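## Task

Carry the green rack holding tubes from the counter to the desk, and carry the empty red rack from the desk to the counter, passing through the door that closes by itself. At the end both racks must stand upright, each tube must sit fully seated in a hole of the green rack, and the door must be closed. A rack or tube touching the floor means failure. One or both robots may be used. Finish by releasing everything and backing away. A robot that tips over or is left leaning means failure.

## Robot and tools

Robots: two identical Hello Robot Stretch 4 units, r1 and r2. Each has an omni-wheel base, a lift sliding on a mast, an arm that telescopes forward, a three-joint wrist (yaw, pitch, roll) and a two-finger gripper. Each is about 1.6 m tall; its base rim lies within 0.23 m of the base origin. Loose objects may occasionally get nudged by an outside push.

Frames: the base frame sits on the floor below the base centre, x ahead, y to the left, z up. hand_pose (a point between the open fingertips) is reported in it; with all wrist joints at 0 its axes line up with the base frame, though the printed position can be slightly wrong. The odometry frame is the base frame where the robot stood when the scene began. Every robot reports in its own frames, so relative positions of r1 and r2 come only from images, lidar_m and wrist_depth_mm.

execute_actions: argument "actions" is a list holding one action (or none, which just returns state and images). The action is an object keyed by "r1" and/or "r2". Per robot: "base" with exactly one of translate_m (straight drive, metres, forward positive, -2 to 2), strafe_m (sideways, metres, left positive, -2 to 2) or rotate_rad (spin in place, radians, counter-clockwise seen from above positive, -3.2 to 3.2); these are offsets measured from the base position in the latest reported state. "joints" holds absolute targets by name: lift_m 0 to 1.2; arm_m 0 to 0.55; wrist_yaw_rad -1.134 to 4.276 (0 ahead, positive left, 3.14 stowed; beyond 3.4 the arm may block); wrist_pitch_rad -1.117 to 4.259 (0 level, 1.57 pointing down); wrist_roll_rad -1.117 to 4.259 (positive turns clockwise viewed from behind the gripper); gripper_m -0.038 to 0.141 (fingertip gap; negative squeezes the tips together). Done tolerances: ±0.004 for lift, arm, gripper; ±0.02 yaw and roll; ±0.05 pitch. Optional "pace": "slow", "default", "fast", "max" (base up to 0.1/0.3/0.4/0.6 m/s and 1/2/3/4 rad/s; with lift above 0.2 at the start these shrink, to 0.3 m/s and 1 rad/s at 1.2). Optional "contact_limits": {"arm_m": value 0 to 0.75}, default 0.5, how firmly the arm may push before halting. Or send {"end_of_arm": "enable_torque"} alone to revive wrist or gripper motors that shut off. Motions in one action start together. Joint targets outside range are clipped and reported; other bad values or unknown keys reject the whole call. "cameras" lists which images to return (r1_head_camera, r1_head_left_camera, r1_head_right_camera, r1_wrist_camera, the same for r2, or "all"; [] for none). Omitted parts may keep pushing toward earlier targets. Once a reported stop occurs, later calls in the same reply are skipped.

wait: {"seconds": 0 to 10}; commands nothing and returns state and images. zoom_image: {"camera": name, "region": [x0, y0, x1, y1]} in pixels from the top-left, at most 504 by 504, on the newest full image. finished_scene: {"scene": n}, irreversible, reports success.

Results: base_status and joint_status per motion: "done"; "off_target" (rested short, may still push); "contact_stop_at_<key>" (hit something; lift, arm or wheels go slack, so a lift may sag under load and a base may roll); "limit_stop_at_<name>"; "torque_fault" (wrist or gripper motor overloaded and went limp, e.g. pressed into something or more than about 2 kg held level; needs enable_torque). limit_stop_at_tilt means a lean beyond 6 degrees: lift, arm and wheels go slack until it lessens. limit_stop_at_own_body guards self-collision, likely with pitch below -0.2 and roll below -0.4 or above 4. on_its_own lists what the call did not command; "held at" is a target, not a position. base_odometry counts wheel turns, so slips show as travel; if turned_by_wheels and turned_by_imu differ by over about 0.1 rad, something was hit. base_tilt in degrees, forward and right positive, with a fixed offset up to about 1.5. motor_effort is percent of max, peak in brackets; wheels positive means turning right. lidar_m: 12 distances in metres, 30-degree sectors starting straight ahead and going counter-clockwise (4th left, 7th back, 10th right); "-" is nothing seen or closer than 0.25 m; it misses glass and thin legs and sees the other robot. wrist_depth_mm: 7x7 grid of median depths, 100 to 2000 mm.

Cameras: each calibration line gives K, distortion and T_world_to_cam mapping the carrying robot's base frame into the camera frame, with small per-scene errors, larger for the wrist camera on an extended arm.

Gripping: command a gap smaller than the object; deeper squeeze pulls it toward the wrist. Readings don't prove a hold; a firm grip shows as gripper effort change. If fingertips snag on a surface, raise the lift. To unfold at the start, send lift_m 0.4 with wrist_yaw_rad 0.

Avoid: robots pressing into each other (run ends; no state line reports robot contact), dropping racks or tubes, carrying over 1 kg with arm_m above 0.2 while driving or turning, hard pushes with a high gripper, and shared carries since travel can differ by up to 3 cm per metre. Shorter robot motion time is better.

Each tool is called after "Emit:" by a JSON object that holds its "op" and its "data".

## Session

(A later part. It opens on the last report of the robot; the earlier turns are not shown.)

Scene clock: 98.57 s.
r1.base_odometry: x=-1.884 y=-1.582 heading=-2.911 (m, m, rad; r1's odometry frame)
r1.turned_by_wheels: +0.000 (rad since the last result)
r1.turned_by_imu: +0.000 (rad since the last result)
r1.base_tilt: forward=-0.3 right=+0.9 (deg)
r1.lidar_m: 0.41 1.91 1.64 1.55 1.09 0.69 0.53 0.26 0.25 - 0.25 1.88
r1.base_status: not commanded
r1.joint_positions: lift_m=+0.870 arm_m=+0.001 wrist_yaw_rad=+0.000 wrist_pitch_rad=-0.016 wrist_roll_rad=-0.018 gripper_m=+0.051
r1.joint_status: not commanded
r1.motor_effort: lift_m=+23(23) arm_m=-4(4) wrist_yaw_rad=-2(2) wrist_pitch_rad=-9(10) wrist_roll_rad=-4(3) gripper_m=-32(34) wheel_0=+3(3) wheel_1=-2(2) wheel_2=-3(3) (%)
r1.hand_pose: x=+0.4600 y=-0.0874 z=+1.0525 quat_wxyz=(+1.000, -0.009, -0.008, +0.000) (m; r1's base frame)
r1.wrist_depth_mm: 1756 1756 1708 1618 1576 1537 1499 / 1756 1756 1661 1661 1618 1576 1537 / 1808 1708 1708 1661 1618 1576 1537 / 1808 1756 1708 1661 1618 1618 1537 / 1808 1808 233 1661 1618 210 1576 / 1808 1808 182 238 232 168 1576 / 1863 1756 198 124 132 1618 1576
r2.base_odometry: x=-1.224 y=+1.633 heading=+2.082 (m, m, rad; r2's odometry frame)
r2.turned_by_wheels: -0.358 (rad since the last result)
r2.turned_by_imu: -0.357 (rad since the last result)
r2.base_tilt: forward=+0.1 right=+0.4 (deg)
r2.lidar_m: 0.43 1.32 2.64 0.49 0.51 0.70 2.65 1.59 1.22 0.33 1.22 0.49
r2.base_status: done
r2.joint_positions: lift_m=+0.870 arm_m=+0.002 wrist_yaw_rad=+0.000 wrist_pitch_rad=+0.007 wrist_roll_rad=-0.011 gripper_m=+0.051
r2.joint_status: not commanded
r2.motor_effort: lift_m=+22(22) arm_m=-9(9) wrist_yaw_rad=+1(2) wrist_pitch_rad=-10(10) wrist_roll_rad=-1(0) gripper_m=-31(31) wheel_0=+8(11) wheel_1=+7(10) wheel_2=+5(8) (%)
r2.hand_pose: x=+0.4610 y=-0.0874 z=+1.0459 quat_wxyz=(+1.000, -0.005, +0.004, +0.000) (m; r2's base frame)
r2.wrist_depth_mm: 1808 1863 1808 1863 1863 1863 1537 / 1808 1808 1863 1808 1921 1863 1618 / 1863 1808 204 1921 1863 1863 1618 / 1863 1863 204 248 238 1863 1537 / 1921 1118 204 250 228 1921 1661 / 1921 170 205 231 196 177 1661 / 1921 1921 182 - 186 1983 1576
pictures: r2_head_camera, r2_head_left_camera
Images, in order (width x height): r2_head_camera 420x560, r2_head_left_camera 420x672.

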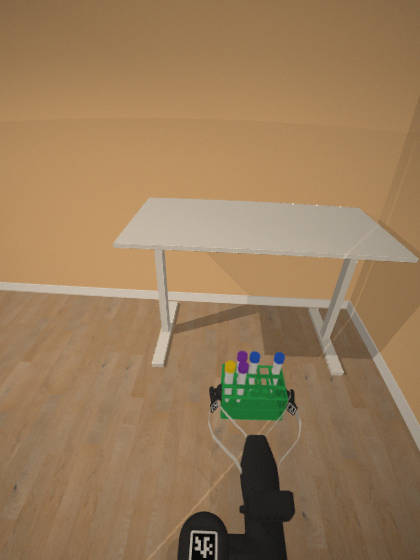

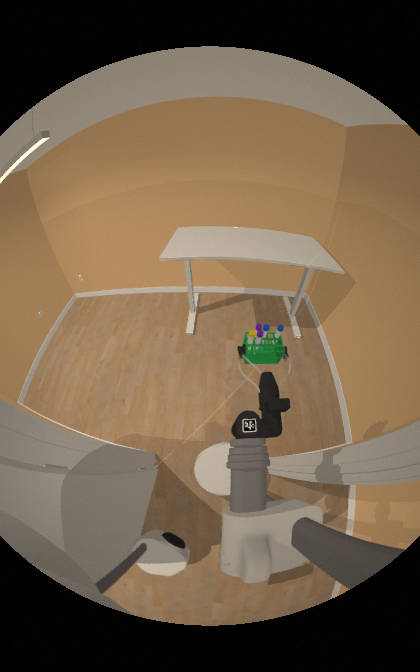

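Emit:
{"op": "execute_actions", "data": {"actions": [{"r1":{"base":{"translate_m":0.75}},"r2":{"base":{"translate_m":0.75}}}], "cameras": []}}

Emit:
{"op": "execute_actions", "data": {"actions": [{"r1":{"base":{"rotate_rad":-1.59},"pace":"slow"},"r2":{"joints":{"arm_m":0.14}}}], "cameras": []}}

Emit:
{"op": "execute_actions", "data": {"actions": [{"r1":{"base":{"translate_m":0.9}},"r2":{"joints":{"lift_m":0.84},"pace":"slow"}}], "cameras": ["r1_head_camera","r1_head_right_camera","r2_head_camera","r2_wrist_camera"]}}

Scene clock: 104.83 s.
r1.base_odometry: x=-2.614 y=-1.754 heading=-2.911 (m, m, rad; r1's odometry frame)
r1.turned_by_wheels: +0.000 (rad since the last result)
r1.turned_by_imu: -0.003 (rad since the last result)
r1.base_tilt: forward=-0.1 right=+1.2 (deg)
r1.lidar_m: 0.43 1.14 1.56 1.55 1.63 0.77 0.91 1.58 1.58 1.50 1.56 1.13
r1.base_status: done
r1.joint_positions: lift_m=+0.870 arm_m=+0.001 wrist_yaw_rad=+0.000 wrist_pitch_rad=-0.016 wrist_roll_rad=-0.018 gripper_m=+0.051
r1.joint_status: not commanded
r1.motor_effort: lift_m=+23(23) arm_m=-4(3) wrist_yaw_rad=-2(0) wrist_pitch_rad=-10(10) wrist_roll_rad=-3(4) gripper_m=-30(29) wheel_0=+1(6) wheel_1=+1(3) wheel_2=+1(11) (%)
r1.hand_pose: x=+0.4601 y=-0.0874 z=+1.0525 quat_wxyz=(+1.000, -0.009, -0.008, +0.000) (m; r1's base frame)
r1.wrist_depth_mm: 931 904 891 866 842 820 798 / 931 904 878 854 842 820 809 / 946 917 904 878 854 831 820 / 960 917 904 878 854 842 820 / 960 946 233 878 854 209 831 / 960 946 182 238 233 169 820 / 976 931 198 124 132 842 842
r2.base_odometry: x=-1.591 y=+2.286 heading=+2.083 (m, m, rad; r2's odometry frame)
r2.turned_by_wheels: +0.001 (rad since the last result)
r2.turned_by_imu: -0.001 (rad since the last result)
r2.base_tilt: forward=+0.2 right=+0.4 (deg)
r2.lidar_m: 0.40 0.56 1.90 2.48 0.93 0.86 1.18 0.73 0.97 1.17 0.74 0.46
r2.base_status: done
r2.joint_positions: lift_m=+0.870 arm_m=+0.002 wrist_yaw_rad=+0.000 wrist_pitch_rad=+0.007 wrist_roll_rad=-0.011 gripper_m=+0.051
r2.joint_status: not commanded
r2.motor_effort: lift_m=+21(21) arm_m=-9(9) wrist_yaw_rad=+0(1) wrist_pitch_rad=-9(9) wrist_roll_rad=+0(0) gripper_m=-30(31) wheel_0=+6(11) wheel_1=+5(11) wheel_2=-2(11) (%)
r2.hand_pose: x=+0.4610 y=-0.0874 z=+1.0459 quat_wxyz=(+1.000, -0.005, +0.004, +0.000) (m; r2's base frame)
r2.wrist_depth_mm: 1060 1078 1078 1098 1078 1098 1098 / 1078 1078 1078 1098 1078 1098 1118 / 1118 1078 206 1118 1098 1118 1118 / 1118 1098 202 248 238 1138 1118 / 798 676 205 251 228 654 634 / 442 170 205 231 197 177 387 / 307 309 182 - 186 317 741
pictures: none
No camera images: the call's "cameras" was empty. Leave "cameras" out to get every camera's image.

Scene clock: 107.70 s.
r1.base_odometry: x=-2.614 y=-1.754 heading=+1.783 (m, m, rad; r1's odometry frame)
r1.turned_by_wheels: -1.590 (rad since the last result)
r1.turned_by_imu: -1.576 (rad since the last result)
r1.base_tilt: forward=-0.2 right=+1.1 (deg)
r1.lidar_m: 0.41 1.56 1.14 1.09 1.12 1.54 1.59 1.61 1.36 1.39 1.55 1.59
r1.base_status: done
r1.joint_positions: lift_m=+0.870 arm_m=+0.001 wrist_yaw_rad=+0.000 wrist_pitch_rad=-0.016 wrist_roll_rad=-0.018 gripper_m=+0.051
r1.joint_status: not commanded
r1.motor_effort: lift_m=+23(23) arm_m=-4(3) wrist_yaw_rad=+0(1) wrist_pitch_rad=-10(10) wrist_roll_rad=-4(4) gripper_m=-33(33) wheel_0=+1(4) wheel_1=+0(5) wheel_2=+2(5) (%)
r1.hand_pose: x=+0.4600 y=-0.0874 z=+1.0525 quat_wxyz=(+1.000, -0.009, -0.008, +0.000) (m; r1's base frame)
r1.wrist_depth_mm: 1537 - 1983 1921 1921 1863 1808 / 1537 - 1983 1983 1921 1921 1863 / 1499 - - 1983 1921 1921 1863 / 1499 1983 - 1983 1983 1921 1921 / 1499 1397 233 1336 1308 209 1308 / 1499 1397 182 239 232 169 1281 / 1499 1397 198 124 132 1281 1308
r2.base_odometry: x=-1.591 y=+2.286 heading=+2.083 (m, m, rad; r2's odometry frame)
r2.turned_by_wheels: +0.000 (rad since the last result)
r2.turned_by_imu: +0.001 (rad since the last result)
r2.base_tilt: forward=+0.2 right=+0.4 (deg)
r2.lidar_m: 0.51 0.55 1.94 2.43 0.92 0.86 0.86 0.74 0.97 1.17 0.74 0.55
r2.base_status: not commanded
r2.joint_positions: lift_m=+0.870 arm_m=+0.138 wrist_yaw_rad=+0.000 wrist_pitch_rad=+0.007 wrist_roll_rad=-0.011 gripper_m=+0.051
r2.joint_status: all done
r2.motor_effort: lift_m=+21(22) arm_m=+9(9) wrist_yaw_rad=+0(1) wrist_pitch_rad=-8(10) wrist_roll_rad=+0(0) gripper_m=-29(30) wheel_0=+6(6) wheel_1=+5(5) wheel_2=-2(2) (%)
r2.hand_pose: x=+0.5978 y=-0.0874 z=+1.0459 quat_wxyz=(+1.000, -0.005, +0.004, +0.000) (m; r2's base frame)
r2.wrist_depth_mm: 931 946 946 960 946 960 976 / 946 946 960 960 946 960 976 / 946 976 204 960 960 976 991 / 960 946 203 249 239 976 991 / 798 668 205 251 227 647 627 / 439 170 204 232 197 177 382 / 282 301 181 - 186 294 -
pictures: none
No camera images: the call's "cameras" was empty. Leave "cameras" out to get every camera's image.

Scene clock: 112.20 s.
r1.base_odometry: x=-2.803 y=-0.874 heading=+1.783 (m, m, rad; r1's odometry frame)
r1.turned_by_wheels: +0.000 (rad since the last result)
r1.turned_by_imu: -0.004 (rad since the last result)
r1.base_tilt: forward=-0.2 right=+1.0 (deg)
r1.lidar_m: 0.43 0.62 0.84 1.11 1.15 1.54 2.49 2.15 1.57 1.49 0.90 0.65
r1.base_status: done
r1.joint_positions: lift_m=+0.870 arm_m=+0.001 wrist_yaw_rad=+0.000 wrist_pitch_rad=-0.016 wrist_roll_rad=-0.018 gripper_m=+0.051
r1.joint_status: not commanded
r1.motor_effort: lift_m=+23(23) arm_m=-4(4) wrist_yaw_rad=+0(2) wrist_pitch_rad=-10(10) wrist_roll_rad=-3(3) gripper_m=-31(32) wheel_0=+0(5) wheel_1=+0(4) wheel_2=+2(8) (%)
r1.hand_pose: x=+0.4601 y=-0.0874 z=+1.0525 quat_wxyz=(+1.000, -0.009, -0.008, +0.000) (m; r1's base frame)
r1.wrist_depth_mm: 1078 1060 1042 1008 1008 991 976 / 1078 1060 1042 1042 1008 991 976 / 1098 1078 1060 1025 1025 1008 991 / 1098 1078 1078 1042 1025 991 991 / 1098 1078 233 759 820 210 866 / 574 525 182 237 233 169 539 / 421 413 198 124 132 382 379
r2.base_odometry: x=-1.591 y=+2.286 heading=+2.083 (m, m, rad; r2's odometry frame)
r2.turned_by_wheels: +0.000 (rad since the last result)
r2.turned_by_imu: +0.002 (rad since the last result)
r2.base_tilt: forward=+0.2 right=+0.4 (deg)
r2.lidar_m: 0.52 0.55 1.93 2.46 0.95 0.77 0.71 0.75 0.98 1.17 0.79 0.57
r2.base_status: not commanded
r2.joint_positions: lift_m=+0.840 arm_m=+0.138 wrist_yaw_rad=+0.000 wrist_pitch_rad=+0.007 wrist_roll_rad=-0.011 gripper_m=+0.051
r2.joint_status: all done
r2.motor_effort: lift_m=+15(22) arm_m=+9(9) wrist_yaw_rad=+0(1) wrist_pitch_rad=-9(10) wrist_roll_rad=+0(1) gripper_m=-32(31) wheel_0=+6(6) wheel_1=+5(5) wheel_2=-3(3) (%)
r2.hand_pose: x=+0.5978 y=-0.0874 z=+1.0164 quat_wxyz=(+1.000, -0.005, +0.004, +0.000) (m; r2's base frame)
r2.wrist_depth_mm: 946 931 931 960 960 946 946 / 946 931 946 976 976 960 976 / 931 960 204 960 960 976 991 / 960 960 204 248 240 1008 976 / 627 535 204 251 228 521 508 / 351 169 204 231 197 177 309 / 227 243 181 - 186 237 -
pictures: r1_head_camera, r1_head_right_camera, r2_head_camera, r2_wrist_camera
camera_calibration (this result's frames):
r2_wrist_camera: T_world_to_cam=[[-0.0463003, -0.998652, -0.0234719, -0.0476693], [-0.0559353, 0.0260521, -0.998094, 1.09515], [0.99736, -0.0448992, -0.0570662, -0.314772], [0, 0, 0, 1]] pos_world=[0.372991, -0.090269, 1.07398]
Images, in order (width x height): r1_head_camera 420x560, r1_head_right_camera 420x672, r2_head_camera 420x560, r2_wrist_camera 616x392.

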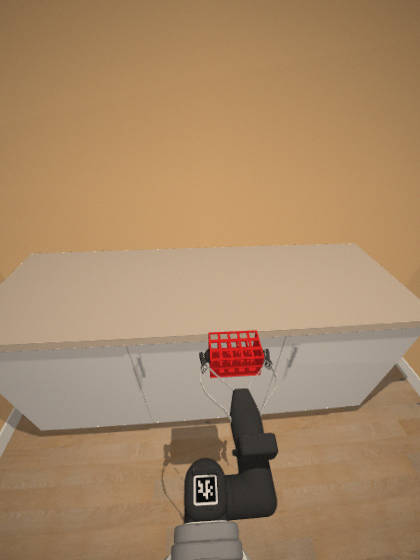

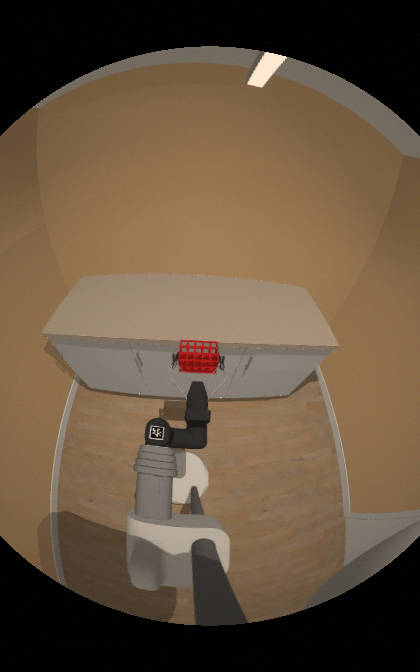

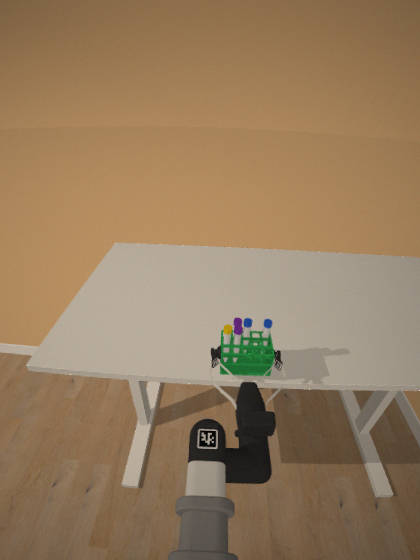

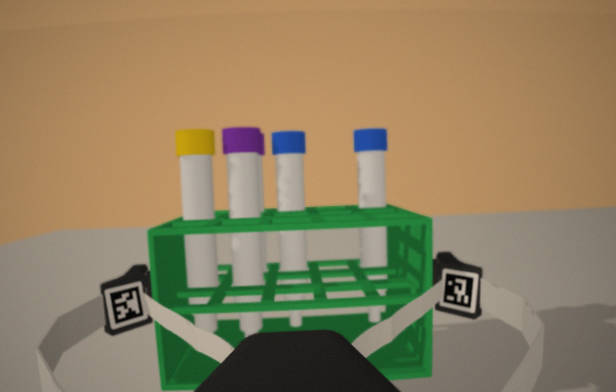

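Emit:
{"op": "execute_actions", "data": {"actions": [{"r1":{"joints":{"arm_m":0.27,"lift_m":0.83}},"r2":{"joints":{"arm_m":0.19}}}], "cameras": []}}

Emit:
{"op": "execute_actions", "data": {"actions": [{"r1":{"joints":{"lift_m":0.78},"pace":"slow"},"r2":{"joints":{"lift_m":0.82},"pace":"slow"}}], "cameras": []}}

Emit:
{"op": "execute_actions", "data": {"actions": [{"r1":{"joints":{"gripper_m":0.141}},"r2":{"joints":{"gripper_m":0.141}}}], "cameras": []}}

Emit:
{"op": "execute_actions", "data": {"actions": [{"r1":{"joints":{"arm_m":0}},"r2":{"joints":{"arm_m":0},"base":{"translate_m":-0.1}}}], "cameras": ["r1_wrist_camera","r1_head_right_camera","r2_head_camera","r2_wrist_camera"]}}

Scene clock: 116.80 s.
r1.base_odometry: x=-2.803 y=-0.874 heading=+1.783 (m, m, rad; r1's odometry frame)
r1.turned_by_wheels: +0.000 (rad since the last result)
r1.turned_by_imu: +0.000 (rad since the last result)
r1.base_tilt: forward=-0.1 right=+0.8 (deg)
r1.lidar_m: 0.60 0.62 0.84 1.10 1.15 1.57 2.50 2.13 1.55 1.49 0.91 0.63
r1.base_status: not commanded
r1.joint_positions: lift_m=+0.830 arm_m=+0.269 wrist_yaw_rad=+0.000 wrist_pitch_rad=-0.016 wrist_roll_rad=-0.018 gripper_m=+0.051
r1.joint_status: all done
r1.motor_effort: lift_m=+15(19) arm_m=+6(5) wrist_yaw_rad=-1(2) wrist_pitch_rad=-10(10) wrist_roll_rad=-3(3) gripper_m=-33(31) wheel_0=+1(1) wheel_1=+0(0) wheel_2=+2(2) (%)
r1.hand_pose: x=+0.7284 y=-0.0874 z=+1.0132 quat_wxyz=(+1.000, -0.009, -0.008, +0.000) (m; r1's base frame)
r1.wrist_depth_mm: 798 778 759 759 741 723 715 / 798 788 768 768 741 732 723 / 809 798 778 759 750 741 715 / 809 798 778 768 759 741 732 / 809 798 233 591 647 209 676 / 449 413 182 238 232 169 392 / 315 306 198 124 132 266 291
r2.base_odometry: x=-1.591 y=+2.286 heading=+2.083 (m, m, rad; r2's odometry frame)
r2.turned_by_wheels: +0.000 (rad since the last result)
r2.turned_by_imu: +0.002 (rad since the last result)
r2.base_tilt: forward=+0.2 right=+0.4 (deg)
r2.lidar_m: 0.51 0.55 1.94 2.47 0.92 0.76 0.73 0.75 0.99 1.17 0.74 0.54
r2.base_status: not commanded
r2.joint_positions: lift_m=+0.840 arm_m=+0.188 wrist_yaw_rad=+0.000 wrist_pitch_rad=+0.007 wrist_roll_rad=-0.011 gripper_m=+0.051
r2.joint_status: all done
r2.motor_effort: lift_m=+15(15) arm_m=+9(9) wrist_yaw_rad=+0(0) wrist_pitch_rad=-9(9) wrist_roll_rad=+1(1) gripper_m=-31(30) wheel_0=+6(6) wheel_1=+5(5) wheel_2=-2(2) (%)
r2.hand_pose: x=+0.6478 y=-0.0874 z=+1.0164 quat_wxyz=(+1.000, -0.005, +0.004, +0.000) (m; r2's base frame)
r2.wrist_depth_mm: 891 891 904 891 904 917 917 / 891 891 917 904 917 917 917 / 904 904 204 917 917 917 931 / 917 904 203 249 240 931 931 / 627 535 204 251 227 525 508 / 351 170 204 231 197 177 309 / 226 242 182 - 186 236 -
pictures: none
No camera images: the call's "cameras" was empty. Leave "cameras" out to get every camera's image.

Scene clock: 118.10 s.
r1.base_odometry: x=-2.803 y=-0.874 heading=+1.783 (m, m, rad; r1's odometry frame)
r1.turned_by_wheels: +0.000 (rad since the last result)
r1.turned_by_imu: +0.000 (rad since the last result)
r1.base_tilt: forward=-0.2 right=+1.2 (deg)
r1.lidar_m: 0.60 0.62 0.85 1.09 1.15 1.54 2.50 2.15 1.57 1.48 0.88 0.63
r1.base_status: not commanded
r1.joint_positions: lift_m=+0.780 arm_m=+0.269 wrist_yaw_rad=+0.000 wrist_pitch_rad=-0.016 wrist_roll_rad=-0.018 gripper_m=+0.051
r1.joint_status: all done
r1.motor_effort: lift_m=+15(12) arm_m=+5(6) wrist_yaw_rad=-1(0) wrist_pitch_rad=-10(10) wrist_roll_rad=-3(3) gripper_m=-32(32) wheel_0=+0(1) wheel_1=+0(0) wheel_2=+2(2) (%)
r1.hand_pose: x=+0.7284 y=-0.0874 z=+0.9632 quat_wxyz=(+1.000, -0.009, -0.008, +0.000) (m; r1's base frame)
r1.wrist_depth_mm: 798 778 768 750 750 723 715 / 798 788 768 759 741 732 723 / 798 788 778 759 750 741 723 / 798 798 778 768 759 741 732 / 585 569 233 397 430 210 455 / 303 277 182 239 232 169 263 / 211 205 196 124 132 188 197
r2.base_odometry: x=-1.591 y=+2.286 heading=+2.083 (m, m, rad; r2's odometry frame)
r2.turned_by_wheels: +0.000 (rad since the last result)
r2.turned_by_imu: +0.000 (rad since the last result)
r2.base_tilt: forward=+0.1 right=+0.4 (deg)
r2.lidar_m: 0.52 0.56 1.91 2.48 0.92 0.77 0.72 0.76 0.97 1.19 0.75 0.54
r2.base_status: not commanded
r2.joint_positions: lift_m=+0.820 arm_m=+0.188 wrist_yaw_rad=+0.000 wrist_pitch_rad=+0.007 wrist_roll_rad=-0.011 gripper_m=+0.051
r2.joint_status: all done
r2.motor_effort: lift_m=+15(15) arm_m=+9(9) wrist_yaw_rad=+1(2) wrist_pitch_rad=-10(10) wrist_roll_rad=+1(1) gripper_m=-33(37) wheel_0=+6(6) wheel_1=+5(5) wheel_2=-2(2) (%)
r2.hand_pose: x=+0.6478 y=-0.0874 z=+0.9964 quat_wxyz=(+1.000, -0.005, +0.004, +0.000) (m; r2's base frame)
r2.wrist_depth_mm: 878 891 904 891 904 891 904 / 891 891 904 904 904 917 917 / 917 904 204 931 931 917 917 / 904 917 203 248 240 931 946 / 525 449 205 250 228 433 418 / 293 170 205 232 196 177 257 / 188 202 181 - 185 198 -
pictures: none
No camera images: the call's "cameras" was empty. Leave "cameras" out to get every camera's image.

Scene clock: 120.03 s.
r1.base_odometry: x=-2.803 y=-0.874 heading=+1.783 (m, m, rad; r1's odometry frame)
r1.turned_by_wheels: +0.000 (rad since the last result)
r1.turned_by_imu: +0.000 (rad since the last result)
r1.base_tilt: forward=-0.1 right=+1.0 (deg)
r1.lidar_m: 0.60 0.62 0.86 1.10 1.15 1.55 2.49 2.16 1.56 1.48 0.90 0.65
r1.base_status: not commanded
r1.joint_positions: lift_m=+0.780 arm_m=+0.269 wrist_yaw_rad=+0.000 wrist_pitch_rad=-0.016 wrist_roll_rad=-0.018 gripper_m=+0.141
r1.joint_status: all done
r1.motor_effort: lift_m=+15(15) arm_m=+6(6) wrist_yaw_rad=+0(1) wrist_pitch_rad=-9(10) wrist_roll_rad=-4(5) gripper_m=-1(27) wheel_0=+0(0) wheel_1=+0(0) wheel_2=+2(2) (%)
r1.hand_pose: x=+0.7284 y=-0.0874 z=+0.9633 quat_wxyz=(+1.000, -0.009, -0.008, +0.000) (m; r1's base frame)
r1.wrist_depth_mm: 788 778 759 750 741 723 715 / 798 778 768 759 741 723 715 / 809 798 778 759 750 732 723 / 809 798 788 759 750 741 732 / 591 574 233 278 268 210 462 / 306 306 203 220 216 192 268 / 212 221 203 203 204 193 198
r2.base_odometry: x=-1.591 y=+2.286 heading=+2.083 (m, m, rad; r2's odometry frame)
r2.turned_by_wheels: +0.000 (rad since the last result)
r2.turned_by_imu: +0.001 (rad since the last result)
r2.base_tilt: forward=+0.2 right=+0.5 (deg)
r2.lidar_m: 0.51 0.55 1.93 2.42 0.93 0.75 0.71 0.77 0.97 1.19 0.72 0.56
r2.base_status: not commanded
r2.joint_positions: lift_m=+0.820 arm_m=+0.188 wrist_yaw_rad=+0.000 wrist_pitch_rad=+0.006 wrist_roll_rad=-0.011 gripper_m=+0.141
r2.joint_status: all done
r2.motor_effort: lift_m=+15(15) arm_m=+9(9) wrist_yaw_rad=+1(1) wrist_pitch_rad=-6(9) wrist_roll_rad=+0(1) gripper_m=+5(29) wheel_0=+6(6) wheel_1=+5(5) wheel_2=-2(2) (%)
r2.hand_pose: x=+0.6478 y=-0.0874 z=+0.9966 quat_wxyz=(+1.000, -0.005, +0.003, +0.000) (m; r2's base frame)
r2.wrist_depth_mm: 878 891 891 878 904 917 917 / 891 904 904 917 904 904 931 / 904 904 904 917 904 917 917 / 917 917 226 272 931 946 931 / 530 455 228 382 228 430 427 / 294 197 217 206 231 245 258 / 208 203 198 - 204 192 195
pictures: none
No camera images: the call's "cameras" was empty. Leave "cameras" out to get every camera's image.

Scene clock: 121.97 s.
r1.base_odometry: x=-2.803 y=-0.874 heading=+1.783 (m, m, rad; r1's odometry frame)
r1.turned_by_wheels: +0.000 (rad since the last result)
r1.turned_by_imu: +0.000 (rad since the last result)
r1.base_tilt: forward=-0.4 right=+1.0 (deg)
r1.lidar_m: 0.59 0.62 0.87 1.10 1.15 1.54 2.48 2.16 1.55 1.48 0.89 0.63
r1.base_status: not commanded
r1.joint_positions: lift_m=+0.780 arm_m=+0.001 wrist_yaw_rad=+0.000 wrist_pitch_rad=-0.016 wrist_roll_rad=-0.018 gripper_m=+0.141
r1.joint_status: all done
r1.motor_effort: lift_m=+15(15) arm_m=-5(5) wrist_yaw_rad=+1(1) wrist_pitch_rad=-8(9) wrist_roll_rad=-3(4) gripper_m=+2(2) wheel_0=+1(1) wheel_1=+0(0) wheel_2=+2(2) (%)
r1.hand_pose: x=+0.4604 y=-0.0874 z=+0.9634 quat_wxyz=(+1.000, -0.009, -0.008, +0.000) (m; r1's base frame)
r1.wrist_depth_mm: 1078 1060 1042 1025 991 991 976 / 1098 1060 1025 1042 1008 991 976 / 1098 1078 1060 1042 1025 991 991 / 1098 1078 1060 1042 1008 1008 991 / 597 585 559 480 508 480 473 / 418 413 397 394 389 192 399 / 445 436 430 421 410 407 402
r2.base_odometry: x=-1.543 y=+2.199 heading=+2.083 (m, m, rad; r2's odometry frame)
r2.turned_by_wheels: +0.000 (rad since the last result)
r2.turned_by_imu: +0.001 (rad since the last result)
r2.base_tilt: forward=+0.1 right=+0.5 (deg)
r2.lidar_m: 0.61 0.64 2.10 2.13 0.80 0.64 0.61 0.66 0.83 1.17 0.89 0.65
r2.base_status: done
r2.joint_positions: lift_m=+0.820 arm_m=+0.002 wrist_yaw_rad=+0.000 wrist_pitch_rad=+0.006 wrist_roll_rad=-0.011 gripper_m=+0.141
r2.joint_status: all done
r2.motor_effort: lift_m=+15(16) arm_m=-9(10) wrist_yaw_rad=+2(2) wrist_pitch_rad=-8(6) wrist_roll_rad=+0(0) gripper_m=-1(3) wheel_0=-5(11) wheel_1=-4(12) wheel_2=+4(14) (%)
r2.hand_pose: x=+0.4610 y=-0.0875 z=+0.9967 quat_wxyz=(+1.000, -0.005, +0.003, +0.000) (m; r2's base frame)
r2.wrist_depth_mm: 1138 1160 1160 1182 1182 1205 1205 / 1182 1182 1182 1205 1205 1205 1229 / 1205 1205 1182 1205 1205 1229 1229 / 1205 1229 1182 549 1229 1255 1182 / 544 530 500 488 473 439 433 / 750 197 410 410 1229 1255 1255 / 1229 1229 1255 - 1255 1255 1308
pictures: r1_head_right_camera, r1_wrist_camera, r2_head_camera, r2_wrist_camera
camera_calibration (this result's frames):
r1_wrist_camera: T_world_to_cam=[[0.0786636, -0.996837, 0.0113114, -0.115018], [-0.0267986, -0.0134569, -0.99955, 1.02366], [0.996541, 0.0783251, -0.0277724, -0.199083], [0, 0, 0, 1]] pos_world=[0.234875, -0.0852855, 1.01897]
r2_wrist_camera: T_world_to_cam=[[-0.0465512, -0.998639, -0.0235239, -0.0543757], [-0.054812, 0.0260676, -0.998156, 1.06739], [0.997411, -0.045176, -0.0559508, -0.180641], [0, 0, 0, 1]] pos_world=[0.236148, -0.0902866, 1.05404]
Images, in order (width x height): r1_head_right_camera 420x672, r1_wrist_camera 616x392, r2_head_camera 420x560, r2_wrist_camera 616x392.

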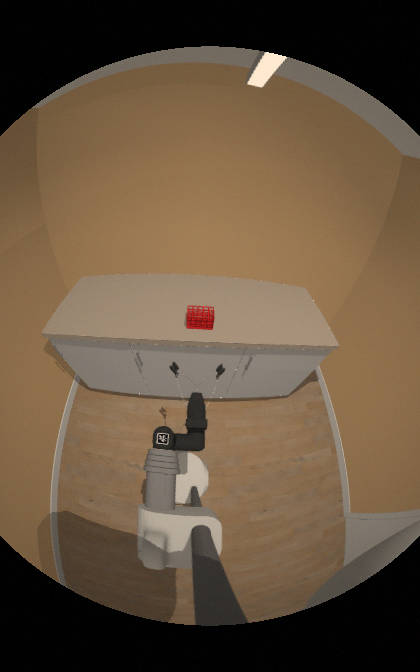

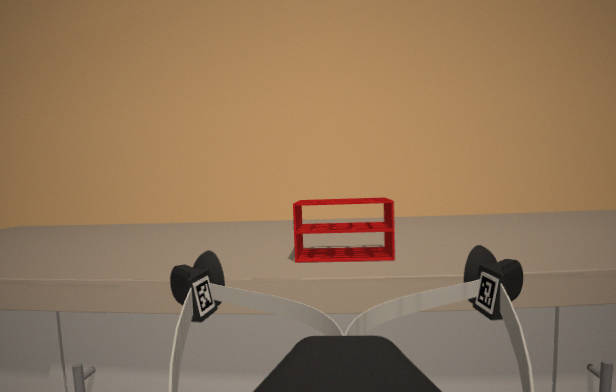

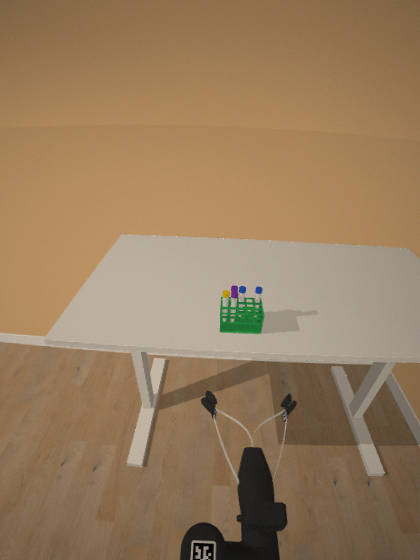

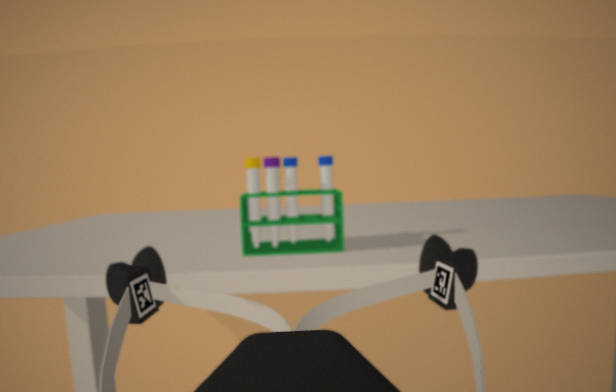

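Emit:
{"op": "finished_scene", "data": {"scene": 1}}

The scene is finished: the task was done.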